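# Place small carton on raised block within tape outline

## Task

Set the small carton on top of the raised block so that no part of it overhangs the blue tape outline, leaving the large carton undisturbed where it started. The carton must stay put on its own, without the robot supporting it, so switch the suction off and pull the tool away at the end.

## Robot and tools

Robot: one Doosan M1013 arm with six revolute joints (waist, shoulder, elbow, forearm roll, wrist pitch, wrist roll), ending in a vacuum tool with four suction cups on two air channels. There is no second arm, so every command describes this single arm.

Frames. The scene frame has its origin on the table surface beneath the arm base, +z upward, and +y to the left when facing along +x. Positions are in metres. The controlled point is the cup point: the centre of the four cup rims. The cups face along its +z axis. In its own axes the cups sit at x = -35 and +35 mm, with channel a's pair at y = -70 mm and channel b's pair at y = +70 mm. The tool reaches 148 mm to each side along its y axis. Each cup is 36 mm wide.

The row (used by both motion tools): eight numbers, each from -1 to 1, in this order: dx, dy, dz, rx, ry, rz, suction_a, suction_b. The first six are an offset, not a pose. They say where the cup point should go relative to a reference pose, expressed in the cup point's own axes. Scale: 1.0 stands for 0.6 m of translation or 180 degrees of rotation, so 0.05 is 30 mm. rx, ry, rz form a single rotation vector. The reference is the cup point pose printed in the most recent result that shows it; before any such result in the scene, or for a second call inside the same reply, it is wherever the arm is when the action begins. All zeros does not mean hold still: it steers back to that reference. The last two numbers set each channel's vacuum as a fraction of full (about 75 kPa under ambient); 0.01 or less means off. A channel keeps its setting until changed.

execute_actions(actions, pictures). actions is a list holding at most one item. An empty list just returns the current state. {"rows": [...], "steps": n} plays up to 15 rows, one per control step of 1/30 s; if there are fewer rows than steps the final row repeats; steps defaults to 15 and cannot exceed 15. Every row counts from the same reference, not from the row before. {"steps": n} without rows is a wait of up to 300 steps counted from the previous result. pictures toggles camera images. A rejected call sends nothing.

move(target, speed). target is one row as above. The cup point follows a straight path toward that offset pose over 0.5 to 10 s (cut short after 10 s). speed is in m/s, 0.002 to 0.5, default 0.25; rotation is capped at twice that in rad/s. The path ignores obstacles, and the real motion can lag, drift or overshoot the speed, especially near full reach. Suction values are applied at the start and not waited for. The result adds a move: line: done (settled near target), off_target, moving, held or fault, plus limits flags (paced = the sent pose was clipped; held = a check blocked some steps, after which the arm may surge fast), and the distance left to target.

wait(seconds): 0 to 10 s with no new command. zoom_image(camera, region): region is [x0, y0, x1, y1] in pixels of that camera's last full image, at most 504 by 504.

Motion limits. Each control step the commanded pose is trimmed to within 70 mm and 16 degrees of the measured pose, so long moves via execute_actions need several calls; check the printed pose afterwards. Position is favoured over orientation when both cannot be met. The elbow cannot fully straighten.

Result lines: end_effector_position and end_effector_quat_wxyz of the cup point in the scene frame, linear and angular velocities, joint positions, joint torques, flange force (includes held weight; may read no reading), suction_measured_a/b, and part_present_a/b (turns 1 at 0.54, back to 0 below 0.49). Hand target shows where the controller is heading. pose unreachable and HELD mark steps the clearance check altered or blocked. MOTOR HOT warns of overheating; OVER-TEMPERATURE FAULT means brakes engaged.

Gripping: switch a channel on and press both of its cups flat onto a smooth face, fully sealed; edges, seams or holes leak. A channel with an uncovered cup steals all pump flow from the other. Sealed readings settle up to 0.17 under the command (0.27 with both on). Held objects ride up to about 12 mm nearer the tool. To release, lower until the carton rests on the block, set both channels to 0, then rise more than 15 mm. A cup stuck to the table pins the tool; turn its channel off.

Avoid: the arm is stiff, so aiming even slightly beyond a contact can trip a fault. A torque reaching a joint's load limit (waist 309, shoulder 309, elbow 145, wrist joints 40.9 N m) or an outside force of 144 N halts the arm for 10 s. Approach surfaces slowly. Do not bump or shift the large carton, drop or slam the small one, or push anything off the table. Loose items may occasionally be nudged by outside pushes, so recheck before finishing. The simulation keeps running while the next call is being written.

Each tool is called after "Emit:" by a JSON object that holds its "op" and its "data".

## Session

Emit:
{"op": "execute_actions", "data": {"actions": []}}

Scene clock: 0.00 s of 5300.00 s.
end_effector_position=(+0.6499, +0.0094, +0.5155) suction_measured_a=0.00 part_present_a=0 suction_measured_b=0.00 part_present_b=0 end_effector_quat_wxyz=(-0.001, +0.700, +0.714, +0.003) end_effector_velocity=(-0.000, +0.000, -0.000) end_effector_angular_velocity=(-0.000, +0.000, +0.000)
Joint positions: [-0.054  0.152  1.528 -0.001  1.461  1.517]
Joint velocities: [ 0.  0.  0. -0. -0.  0.]
Joint torques (N m, as the joint torque sensors report them, + toward a larger angle): no reading
Flange force (N, the push that the arm receives, along the end effector's own x y z axes): no reading
Hand target: +0.650, +0.009, +0.515; -0.001, +0.700, +0.714, +0.003

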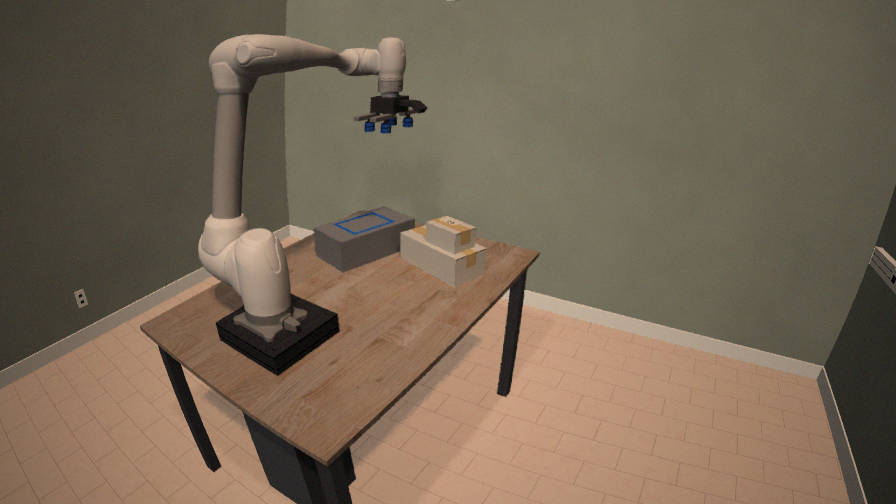

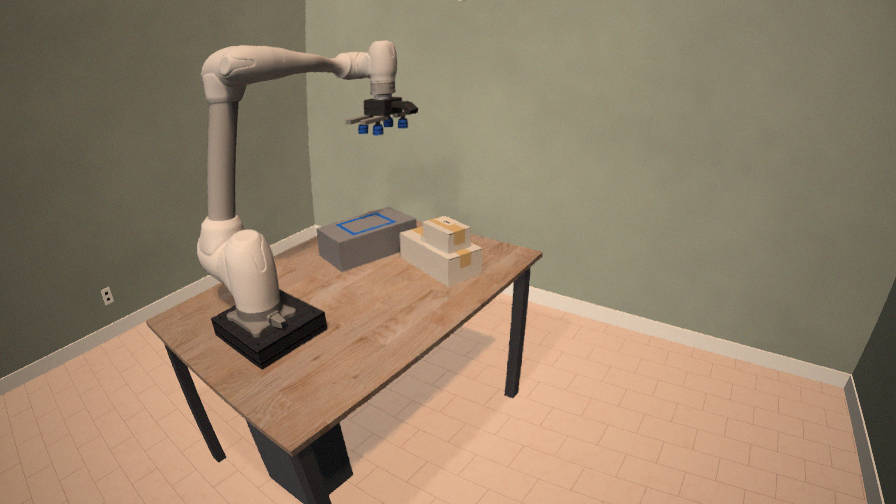

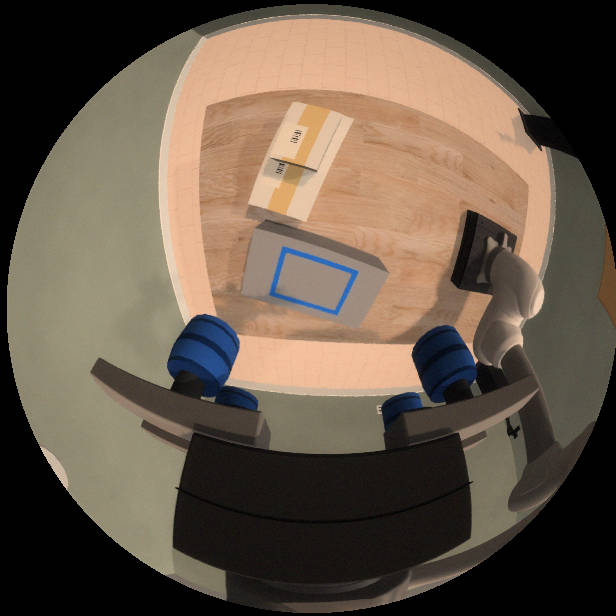

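Emit:
{"op": "zoom_image", "data": {"camera": "cam_head_left", "region": [300, 190, 500, 300]}}

Emit:
{"op": "zoom_image", "data": {"camera": "cam_head_right", "region": [300, 190, 500, 300]}}

Emit:
{"op": "zoom_image", "data": {"camera": "cam_wrist", "region": [220, 80, 420, 340]}}

Region (300, 190, 500, 300) of cam_head_left's 896x504 image, scaled by 2.520, with more detail than that image has; it fills the top 277 rows of this view, and the rest is white.

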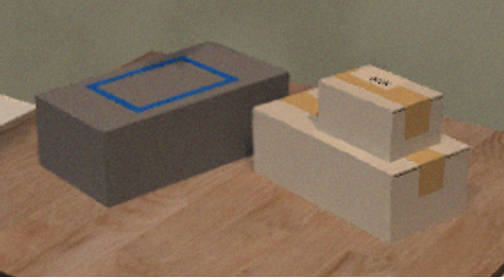

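Region (300, 190, 500, 300) of cam_head_right's 896x504 image, scaled by 2.520, with more detail than that image has; it fills the top 277 rows of this view, and the rest is white.

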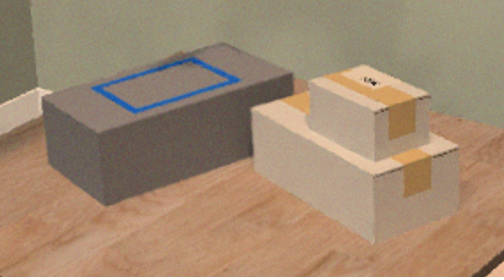

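Region (220, 80, 420, 340) of cam_wrist's 616x616 image, scaled by 1.938, with more detail than that image has; it fills the left 388 columns of this view, and the rest is white.

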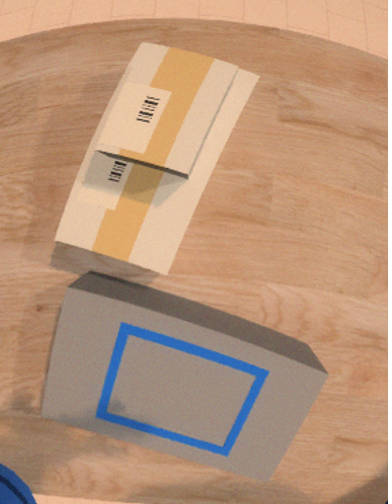

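Emit:
{"op": "move", "data": {"target": [-0.357,0.177,0.42,0,0,-0.094,0,0], "speed": 0.3}}

Scene clock: 35.73 s of 5300.00 s.
end_effector_position=(+0.7603, -0.2015, +0.2624) suction_measured_a=0.00 part_present_a=0 suction_measured_b=0.00 part_present_b=0 end_effector_quat_wxyz=(-0.000, +0.588, +0.809, +0.003) end_effector_velocity=(-0.000, -0.000, -0.000) end_effector_angular_velocity=(+0.001, -0.000, -0.001)
Joint positions: [-0.321  0.479  1.556 -0.001  1.106  0.955]
Joint velocities: [-0.001 -0.     0.     0.001 -0.    -0.001]
Joint torques (N m, as the joint torque sensors report them, + toward a larger angle): [ -1.26 -87.32 -42.28   4.08  -0.23  -0.17]
Flange force (N, the push that the arm receives, along the end effector's own x y z axes): [6.5 -5.3 -2.3]
Hand target: +0.760, -0.202, +0.262; -0.000, +0.588, +0.809, +0.003
Off the commanded pose: 0.001 m, 0 deg.
After step 90, 31.20 s passed at rest.
move: done
camera_calibration (this result's frames):
cam_wrist: T_world_to_cam=[[-0.938716, -0.343467, -0.0290209, 0.661167], [-0.29976, 0.771891, 0.56065, 0.28644], [-0.170164, 0.534991, -0.827544, 0.588595], [0, 0, 0, 1]] pos_world=[0.806669, -0.308905, 0.345683]

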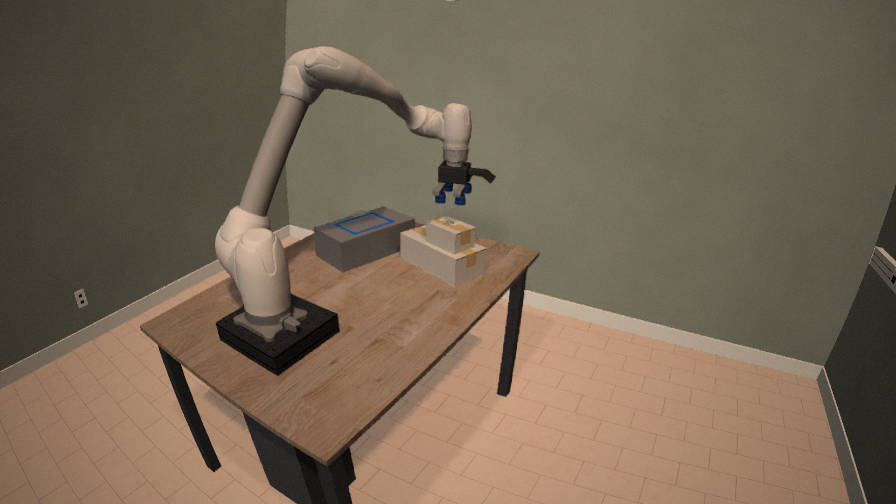

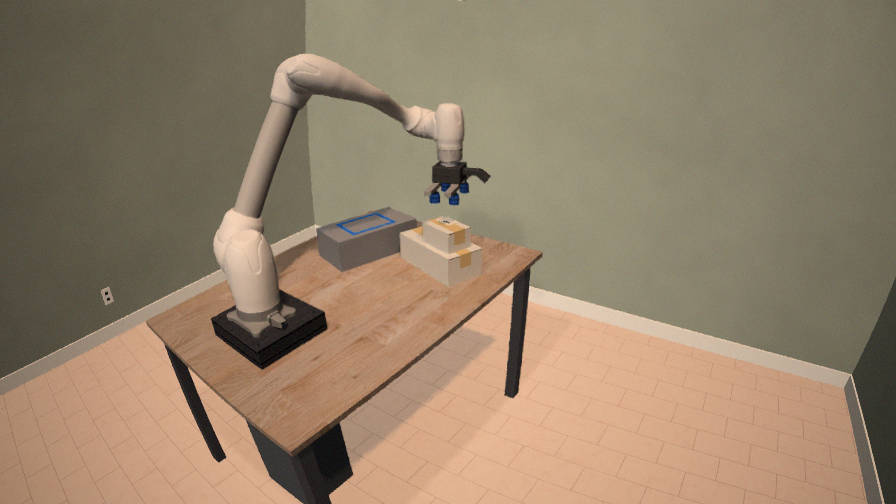

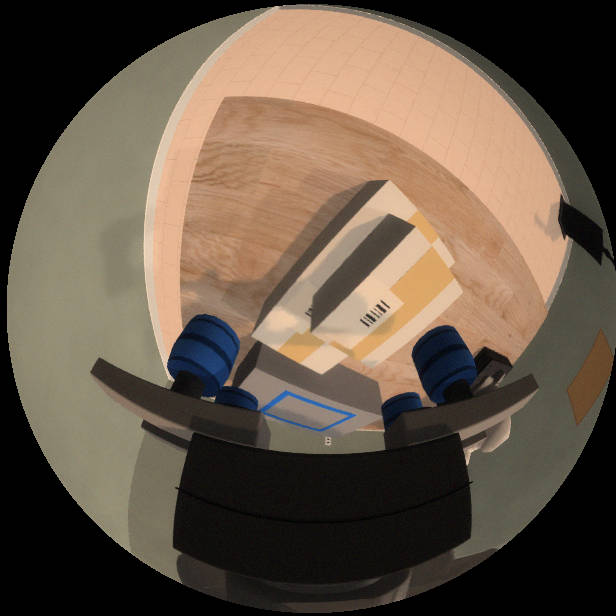

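Emit:
{"op": "zoom_image", "data": {"camera": "cam_wrist", "region": [240, 170, 490, 400]}}

Region (240, 170, 490, 400) of cam_wrist's 616x616 image, scaled by 2.016, with more detail than that image has; it fills the top 464 rows of this view, and the rest is white.

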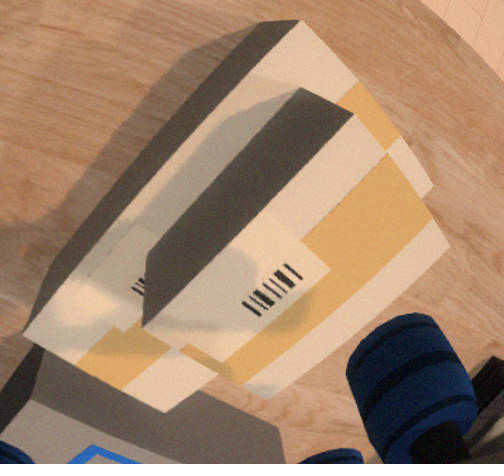

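Emit:
{"op": "move", "data": {"target": [0,0,0.15,0,0,0,1,0], "speed": 0.05}}

Scene clock: 58.40 s of 5300.00 s.
end_effector_position=(+0.7604, -0.2010, +0.1723) suction_measured_a=0.84 part_present_a=1 suction_measured_b=0.00 part_present_b=0 end_effector_quat_wxyz=(-0.000, +0.588, +0.809, +0.002) end_effector_velocity=(+0.000, +0.000, +0.000) end_effector_angular_velocity=(+0.001, -0.001, -0.001)
Joint positions: [-0.321  0.553  1.622 -0.001  0.966  0.955]
Joint velocities: [ 0.     0.    -0.     0.001 -0.001  0.   ]
Joint torques (N m, as the joint torque sensors report them, + toward a larger angle): [ -0.19 -91.86 -40.96   3.74  -0.07  -0.34]
Flange force (N, the push that the arm receives, along the end effector's own x y z axes): [7.3 -8.1 -0.7]
Hand target: +0.760, -0.201, +0.172; -0.000, +0.588, +0.809, +0.003
Off the commanded pose: 0.000 m, 0 deg.
After step 90, 17.60 s passed at rest.
move: done
camera_calibration (this result's frames):
cam_wrist: T_world_to_cam=[[-0.938675, -0.343586, -0.0289365, 0.65873], [-0.299802, 0.771835, 0.560704, 0.33659], [-0.170316, 0.534995, -0.82751, 0.513908], [0, 0, 0, 1]] pos_world=[0.80677, -0.3084, 0.255598]

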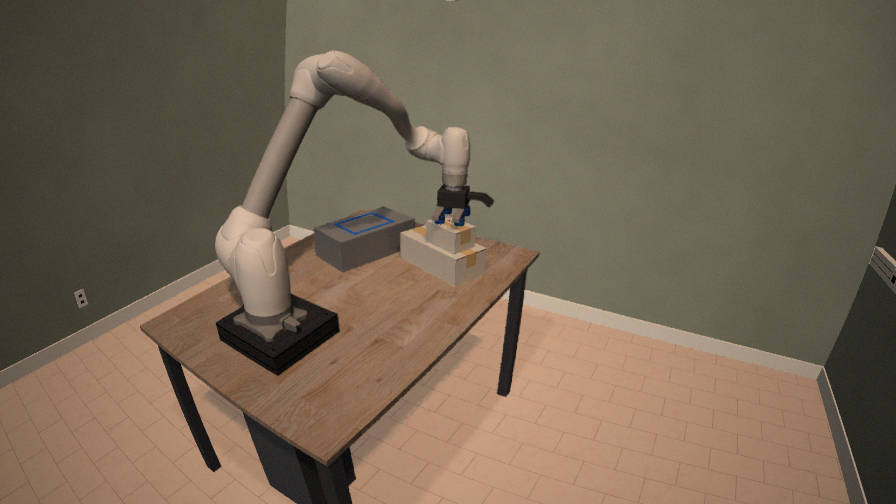

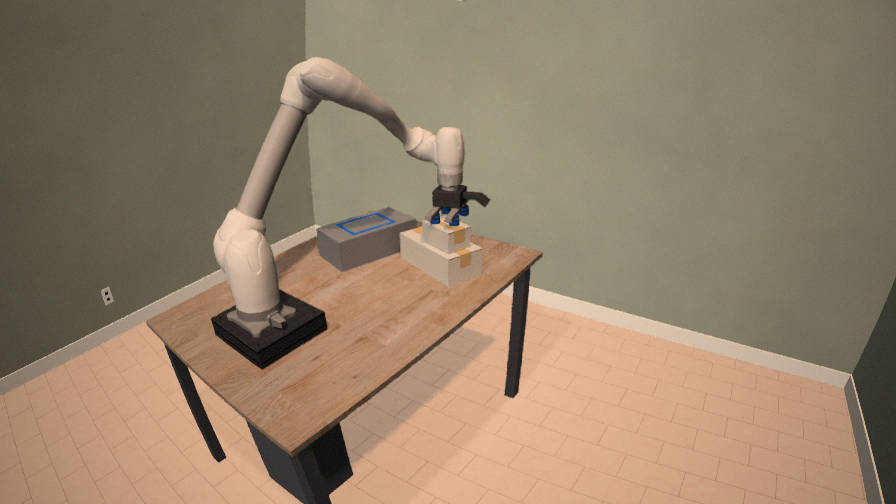

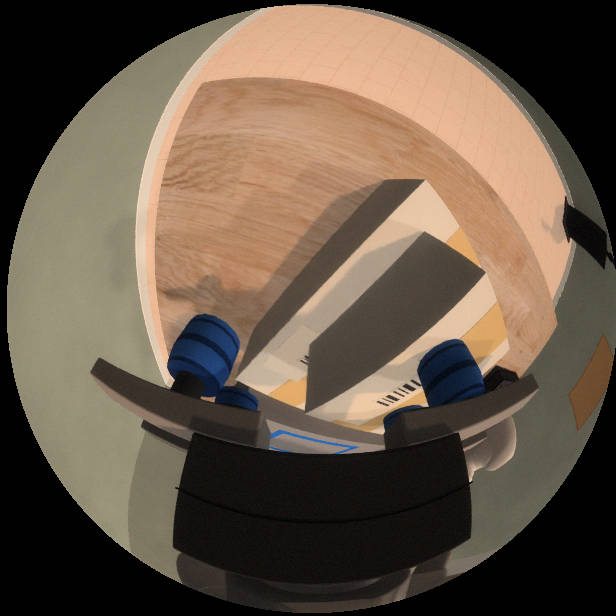

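Emit:
{"op": "move", "data": {"target": [0,0,-0.12,0,0,0,1,0], "speed": 0.12}}

Scene clock: 62.43 s of 5300.00 s.
end_effector_position=(+0.7603, -0.2014, +0.2444) suction_measured_a=0.90 part_present_a=1 suction_measured_b=0.00 part_present_b=0 end_effector_quat_wxyz=(-0.000, +0.588, +0.809, +0.003) end_effector_velocity=(+0.000, +0.001, -0.000) end_effector_angular_velocity=(+0.001, +0.000, +0.001)
Joint positions: [-0.321  0.492  1.571 -0.001  1.077  0.955]
Joint velocities: [ 0.001  0.     0.     0.001 -0.    -0.   ]
Joint torques (N m, as the joint torque sensors report them, + toward a larger angle): [  0.   -89.78 -43.1    3.9    0.01  -0.21]
Flange force (N, the push that the arm receives, along the end effector's own x y z axes): [5.5 -6.5 0.9]
Hand target: +0.760, -0.201, +0.244; -0.000, +0.588, +0.809, +0.002
Off the commanded pose: 0.000 m, 0 deg.
After step 90, 0.13 s passed at rest.
move: done
camera_calibration (this result's frames):
cam_wrist: T_world_to_cam=[[-0.938711, -0.343484, -0.0289922, 0.660649], [-0.299753, 0.771875, 0.560675, 0.296429], [-0.170205, 0.535003, -0.827528, 0.573654], [0, 0, 0, 1]] pos_world=[0.806652, -0.30879, 0.327668]

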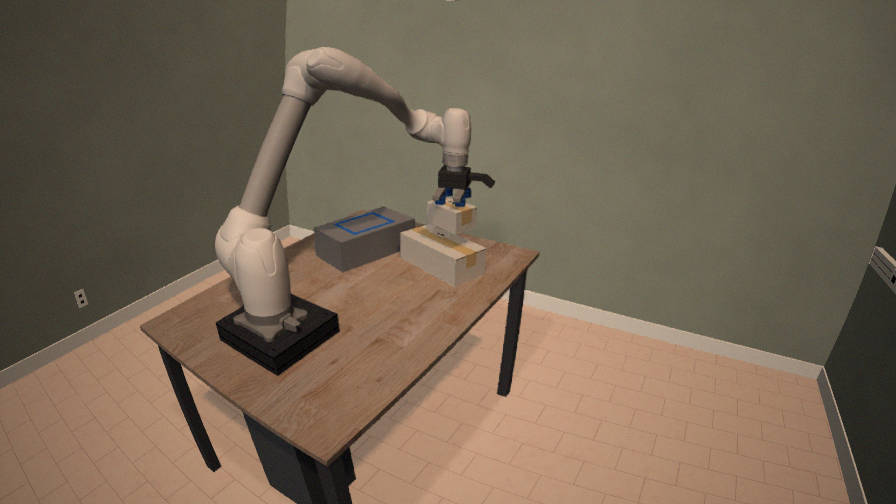

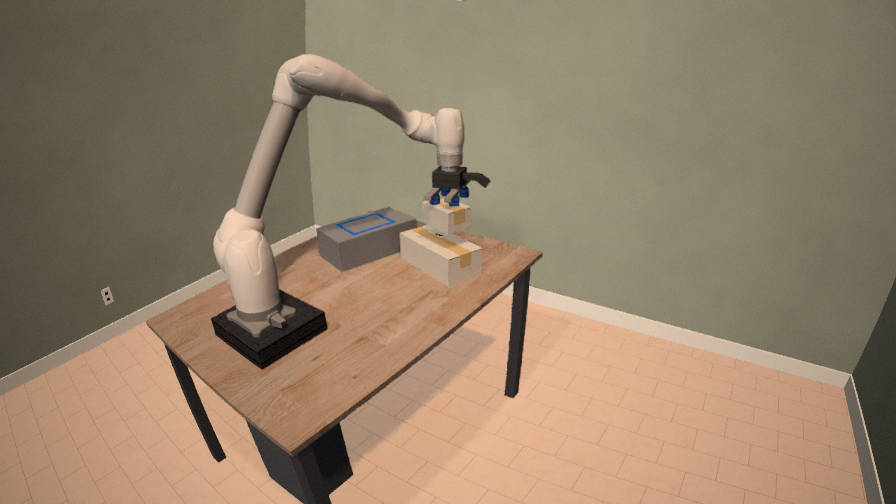

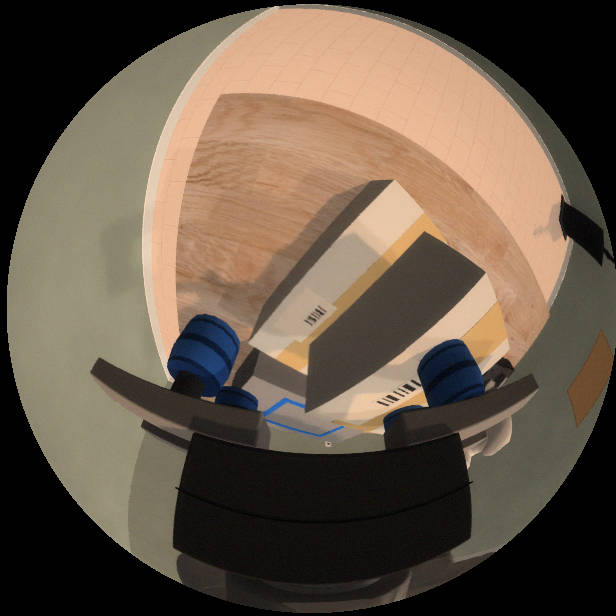

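Emit:
{"op": "move", "data": {"target": [0.703,0.088,0,0,0,-0.306,1,0], "speed": 0.25}}

Scene clock: 68.53 s of 5300.00 s.
end_effector_position=(+0.6804, +0.2163, +0.2466) suction_measured_a=0.90 part_present_a=1 suction_measured_b=0.00 part_present_b=0 end_effector_quat_wxyz=(+0.001, +0.147, +0.989, +0.003) end_effector_velocity=(+0.000, +0.001, +0.000) end_effector_angular_velocity=(-0.000, -0.001, +0.002)
Joint positions: [ 0.242  0.391  1.728 -0.001  1.022  0.556]
Joint velocities: [ 0.001  0.    -0.001 -0.001 -0.    -0.   ]
Joint torques (N m, as the joint torque sensors report them, + toward a larger angle): [  0.51 -76.11 -42.55   3.67  -0.2   -0.28]
Flange force (N, the push that the arm receives, along the end effector's own x y z axes): [10.0 -7.0 -1.1]
Hand target: +0.680, +0.216, +0.247; +0.001, +0.147, +0.989, +0.003
Off the commanded pose: 0.001 m, 0 deg.
After step 90, 0.83 s passed at rest.
move: done
camera_calibration (this result's frames):
cam_wrist: T_world_to_cam=[[-0.255625, -0.966282, -0.0309083, 0.399659], [-0.807261, 0.195747, 0.556787, 0.419706], [-0.531963, 0.16728, -0.83008, 0.664654], [0, 0, 0, 1]] pos_world=[0.794547, 0.192844, 0.330382]

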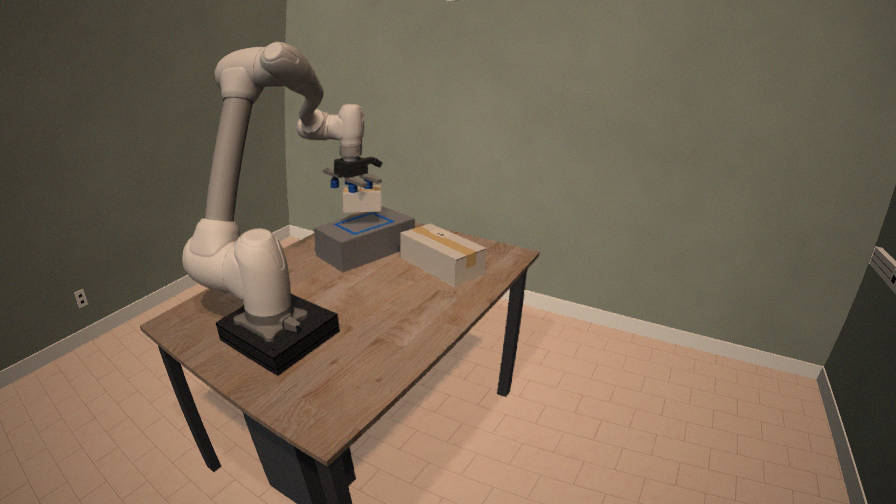

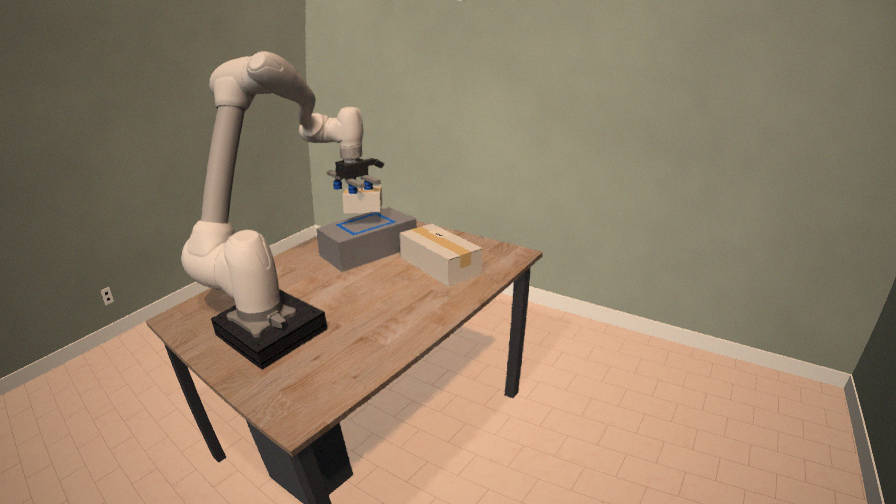

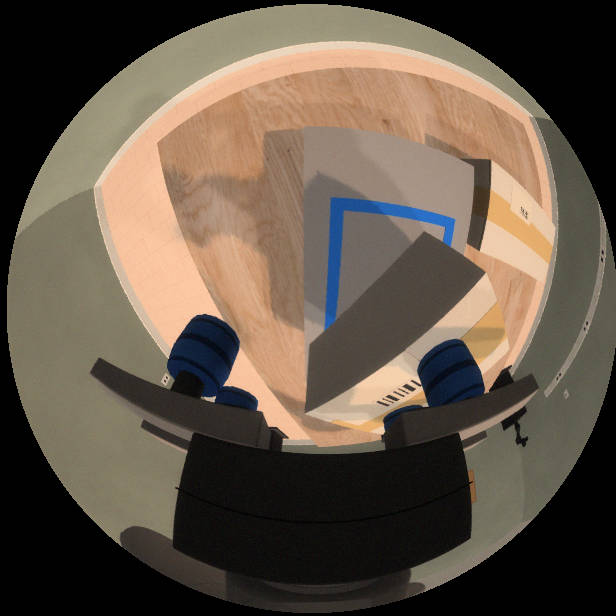

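Emit:
{"op": "move", "data": {"target": [0.073,-0.022,0.04,0,0,-0.196,1,0], "speed": 0.15}}

Scene clock: 80.67 s of 5300.00 s.
end_effector_position=(+0.6347, +0.2166, +0.2225) suction_measured_a=0.90 part_present_a=1 suction_measured_b=0.00 part_present_b=0 end_effector_quat_wxyz=(+0.002, -0.160, +0.987, +0.002) end_effector_velocity=(+0.000, -0.000, +0.000) end_effector_angular_velocity=(+0.000, -0.000, +0.001)
Joint positions: [ 0.26   0.352  1.836 -0.001  0.952 -0.042]
Joint velocities: [-0.     0.    -0.    -0.    -0.    -0.001]
Joint torques (N m, as the joint torque sensors report them, + toward a larger angle): [ -1.53 -73.07 -40.47   3.65  -0.16  -0.18]
Flange force (N, the push that the arm receives, along the end effector's own x y z axes): [7.7 2.6 0.7]
Hand target: +0.635, +0.217, +0.223; +0.002, -0.160, +0.987, +0.002
Off the commanded pose: 0.000 m, 0 deg.
After step 90, 6.80 s passed at rest.
move: done
camera_calibration (this result's frames):
cam_wrist: T_world_to_cam=[[0.349761, -0.936394, -0.0288678, -0.00368328], [-0.77397, -0.30618, 0.554278, 0.484294], [-0.527862, -0.171522, -0.831831, 0.691516], [0, 0, 0, 1]] pos_world=[0.741142, 0.263442, 0.306684]

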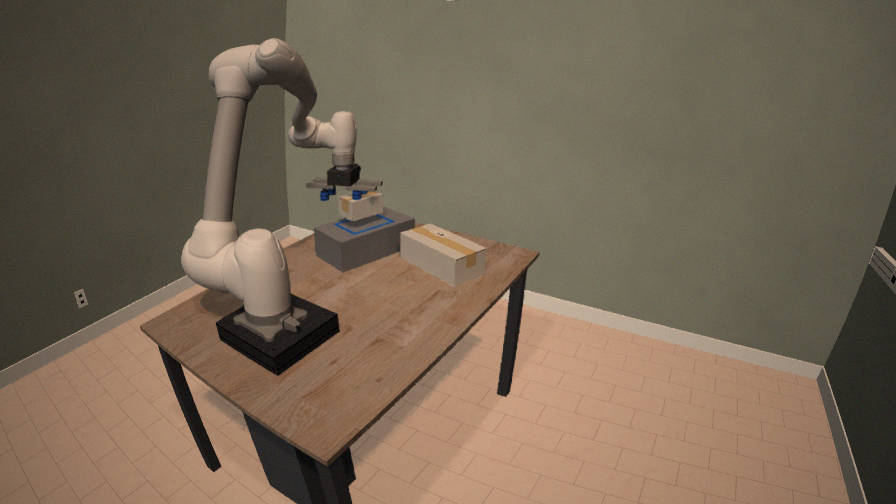

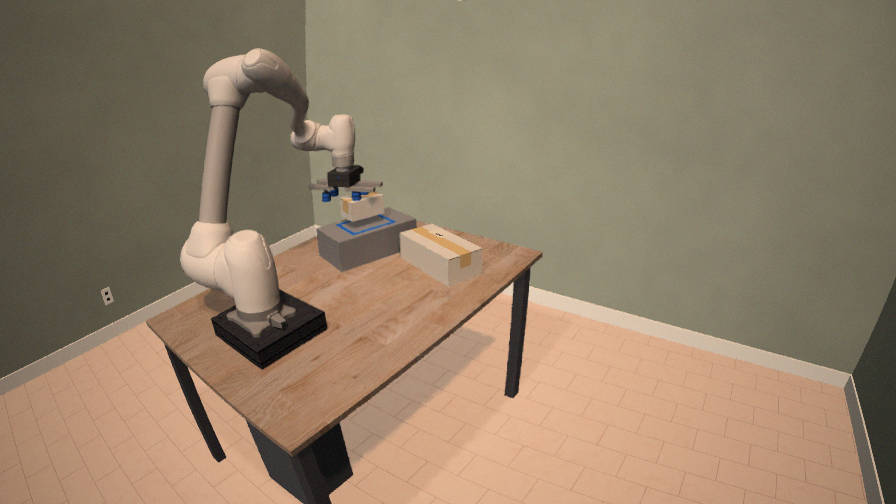

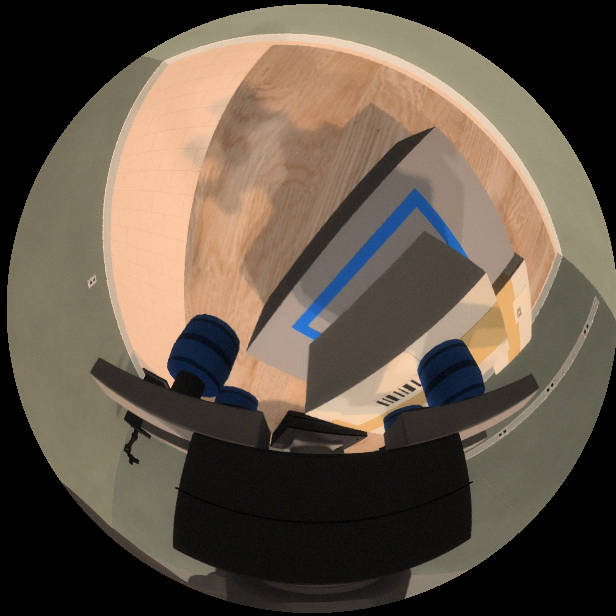

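Emit:
{"op": "move", "data": {"target": [0,0,0.04,0,0,0,1,0], "speed": 0.05}}

Emit:
{"op": "zoom_image", "data": {"camera": "cam_head_left", "region": [300, 170, 430, 280]}}

Emit:
{"op": "zoom_image", "data": {"camera": "cam_wrist", "region": [260, 170, 520, 430]}}

Scene clock: 85.17 s of 5300.00 s.
end_effector_position=(+0.6347, +0.2167, +0.1985) suction_measured_a=0.90 part_present_a=1 suction_measured_b=0.00 part_present_b=0 end_effector_quat_wxyz=(+0.002, -0.160, +0.987, +0.002) end_effector_velocity=(-0.000, -0.000, -0.000) end_effector_angular_velocity=(-0.000, +0.001, -0.000)
Joint positions: [ 0.26   0.376  1.853 -0.001  0.911 -0.042]
Joint velocities: [-0.    -0.     0.001 -0.     0.    -0.   ]
Joint torques (N m, as the joint torque sensors report them, + toward a larger angle): [ -1.57 -73.2  -39.12   3.58  -0.15  -0.27]
Flange force (N, the push that the arm receives, along the end effector's own x y z axes): [8.8 2.7 -0.6]
Hand target: +0.635, +0.217, +0.199; +0.002, -0.160, +0.987, +0.002
Off the commanded pose: 0.000 m, 0 deg.
After step 90, 0.77 s passed at rest.
move: done
camera_calibration (this result's frames):
cam_wrist: T_world_to_cam=[[0.349782, -0.936386, -0.028889, -0.00429308], [-0.773952, -0.306206, 0.554289, 0.497651], [-0.527874, -0.171521, -0.831823, 0.671585], [0, 0, 0, 1]] pos_world=[0.741172, 0.263555, 0.282673]

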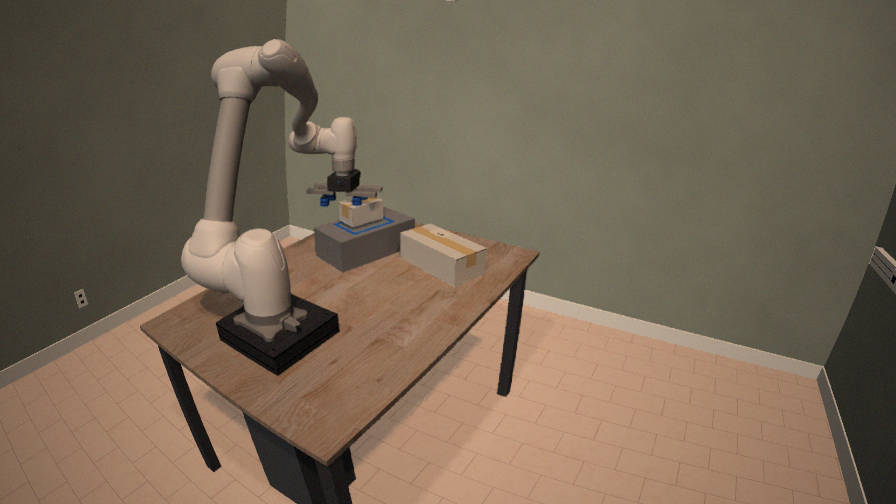

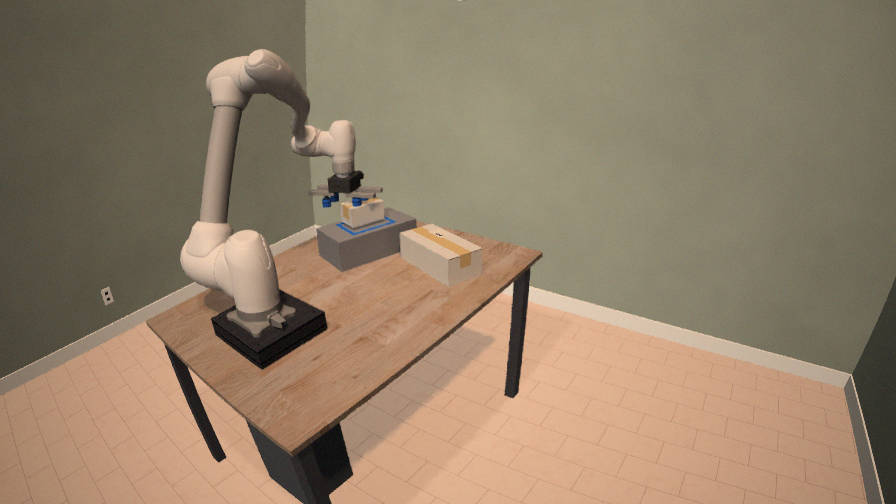

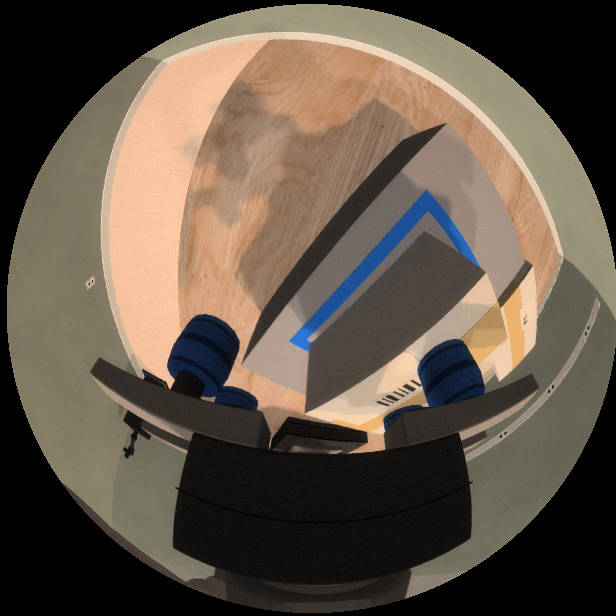

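Region (300, 170, 430, 280) of cam_head_left's 896x504 image, scaled by 3.877, with more detail than that image has; it fills the top 426 rows of this view, and the rest is white.

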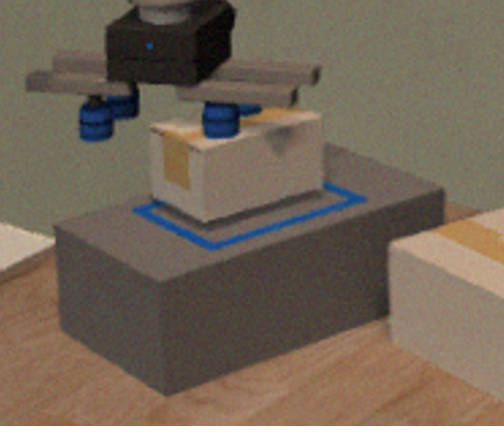

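Region (260, 170, 520, 430) of cam_wrist's 616x616 image, scaled by 1.938, with more detail than that image has.

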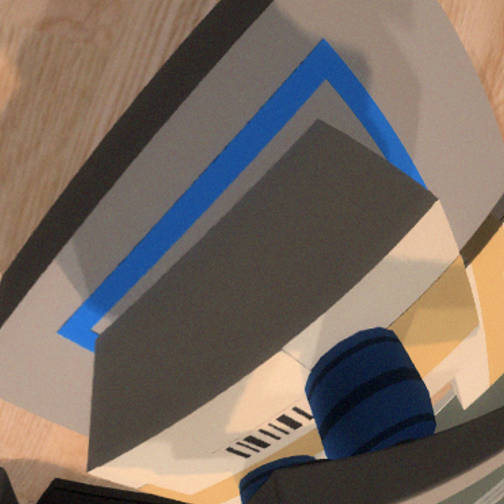

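Emit:
{"op": "move", "data": {"target": [0,0,0.02,0,0,0,1,0], "speed": 0.03}}

Emit:
{"op": "zoom_image", "data": {"camera": "cam_head_left", "region": [320, 190, 410, 250]}}

Emit:
{"op": "zoom_image", "data": {"camera": "cam_wrist", "region": [260, 170, 520, 430]}}

Scene clock: 89.93 s of 5300.00 s.
end_effector_position=(+0.6347, +0.2168, +0.1865) suction_measured_a=0.90 part_present_a=1 suction_measured_b=0.00 part_present_b=0 end_effector_quat_wxyz=(+0.002, -0.160, +0.987, +0.002) end_effector_velocity=(-0.000, +0.000, -0.000) end_effector_angular_velocity=(-0.000, +0.001, +0.002)
Joint positions: [ 0.26   0.389  1.862 -0.001  0.89  -0.042]
Joint velocities: [ 0.001  0.     0.    -0.     0.    -0.001]
Joint torques (N m, as the joint torque sensors report them, + toward a larger angle): [ -1.78 -74.31 -38.04   3.55  -0.16  -0.23]
Flange force (N, the push that the arm receives, along the end effector's own x y z axes): [7.2 3.3 -1.1]
Hand target: +0.635, +0.217, +0.187; +0.002, -0.160, +0.987, +0.002
Off the commanded pose: 0.000 m, 0 deg.
After step 90, 1.07 s passed at rest.
move: done
camera_calibration (this result's frames):
cam_wrist: T_world_to_cam=[[0.349806, -0.936377, -0.028886, -0.00458865], [-0.773941, -0.306224, 0.554294, 0.50433], [-0.527874, -0.171539, -0.83182, 0.661621], [0, 0, 0, 1]] pos_world=[0.741179, 0.263635, 0.27067]

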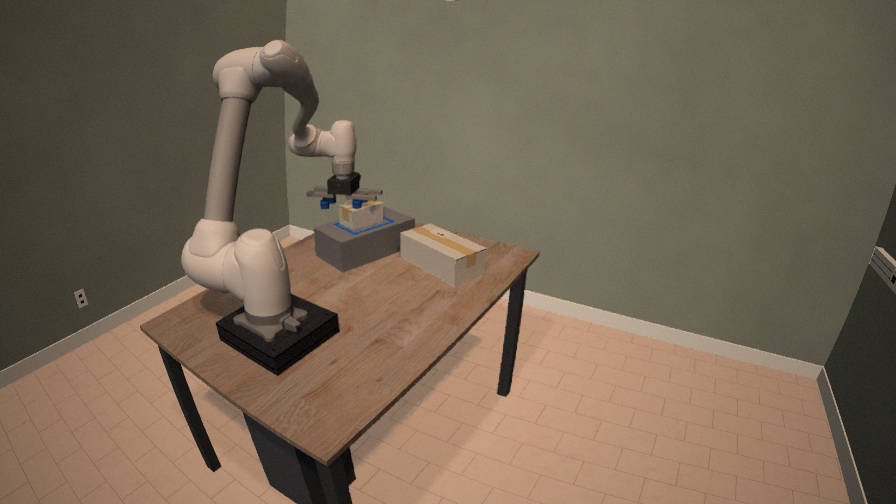

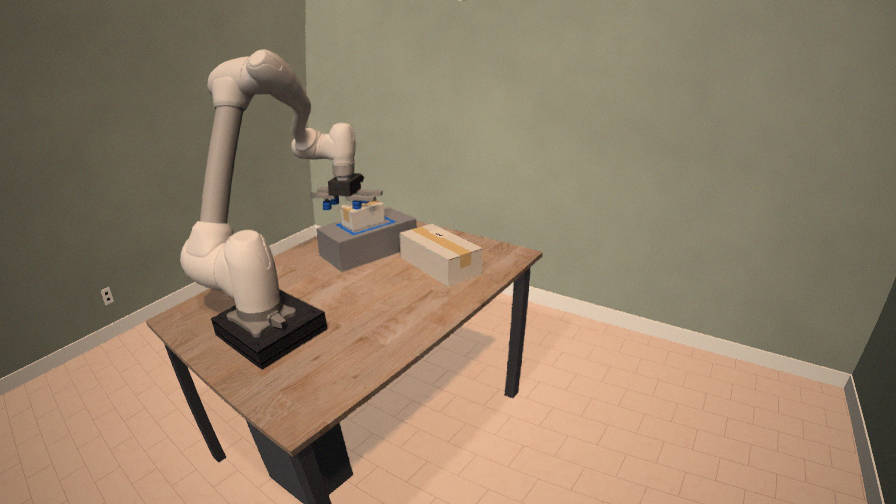

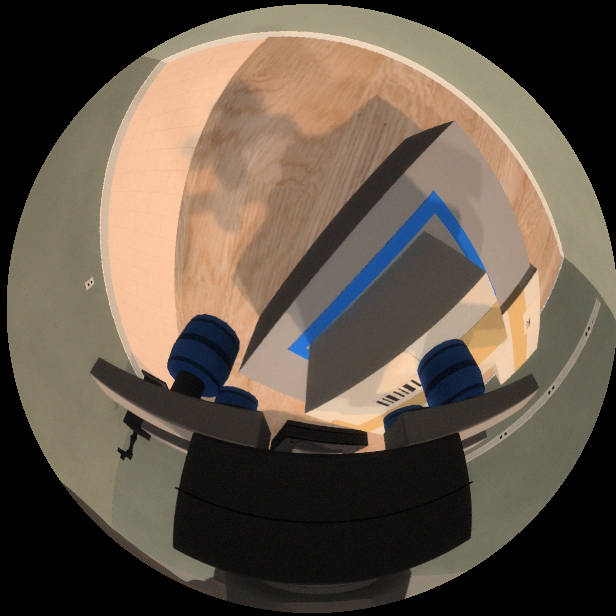

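Region (320, 190, 410, 250) of cam_head_left's 896x504 image, scaled by 5.600, with more detail than that image has.

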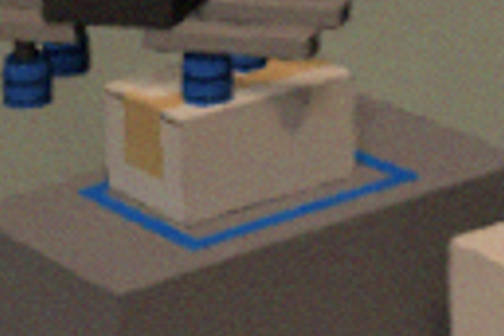

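Region (260, 170, 520, 430) of cam_wrist's 616x616 image, scaled by 1.938, with more detail than that image has.

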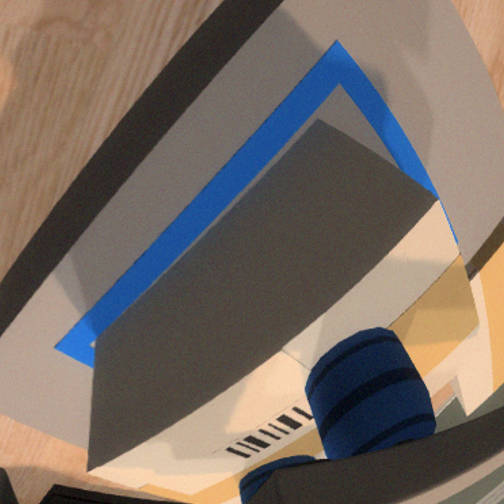

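Emit:
{"op": "move", "data": {"target": [0,0,0.009,0,0,0,1,0], "speed": 0.015}}

Scene clock: 103.20 s of 5300.00 s.
end_effector_position=(+0.6349, +0.2168, +0.1843) suction_measured_a=0.90 part_present_a=1 suction_measured_b=0.00 part_present_b=0 end_effector_quat_wxyz=(+0.003, -0.160, +0.987, +0.002) end_effector_velocity=(+0.000, +0.000, +0.000) end_effector_angular_velocity=(+0.000, -0.000, -0.000)
Joint positions: [ 0.26   0.391  1.863 -0.001  0.884 -0.042]
Joint velocities: [ 0.     0.    -0.001 -0.     0.     0.001]
Joint torques (N m, as the joint torque sensors report them, + toward a larger angle): [ -3.66 -59.38 -30.54   4.25  -1.87  -0.44]
Flange force (N, the push that the arm receives, along the end effector's own x y z axes): [10.4 6.6 -25.0]
Hand target: +0.635, +0.217, +0.184; +0.002, -0.160, +0.987, +0.002
Off the commanded pose: 0.003 m, 0 deg.
FORCE FAULT: contact force on the arm reached its limit, and the arm stopped for 10 seconds. The contact can be on any part of the arm, not only on its tool. The arm's remaining commands of this call were not run. The arm holds still and accepts commands again. Move the arm away from the contact; if what it grips holds it there, let go first. Pushing or pulling that hard again can fault the arm again.
move: fault
camera_calibration (this result's frames):
cam_wrist: T_world_to_cam=[[0.349823, -0.936374, -0.0287661, -0.00470886], [-0.774785, -0.306442, 0.552993, 0.506561], [-0.526623, -0.171162, -0.832689, 0.659227], [0, 0, 0, 1]] pos_world=[0.741287, 0.263657, 0.268672]

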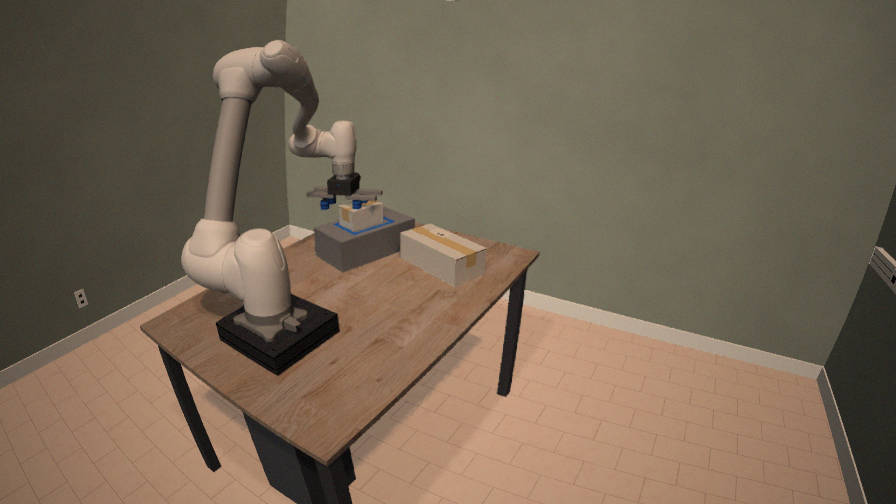

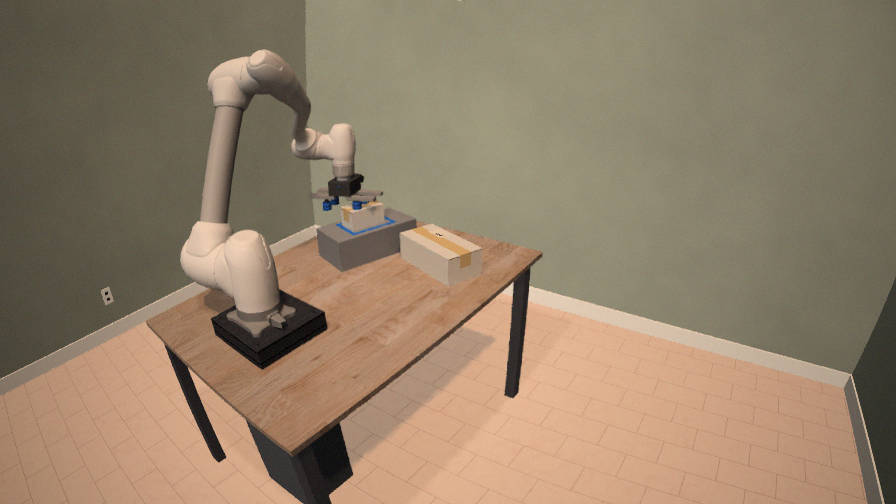

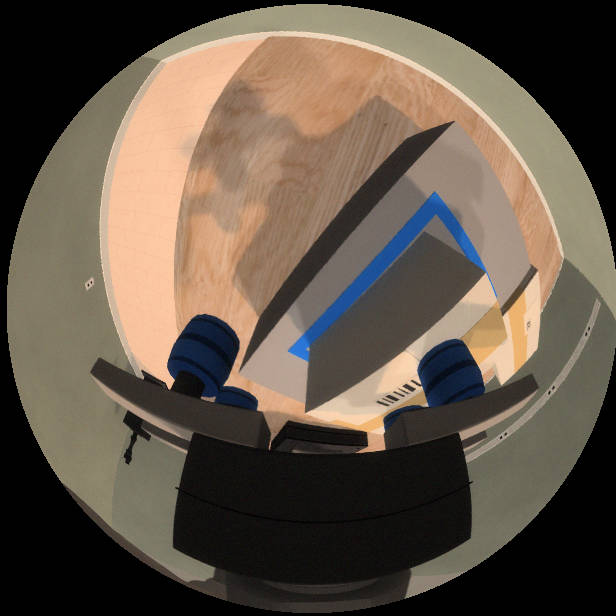

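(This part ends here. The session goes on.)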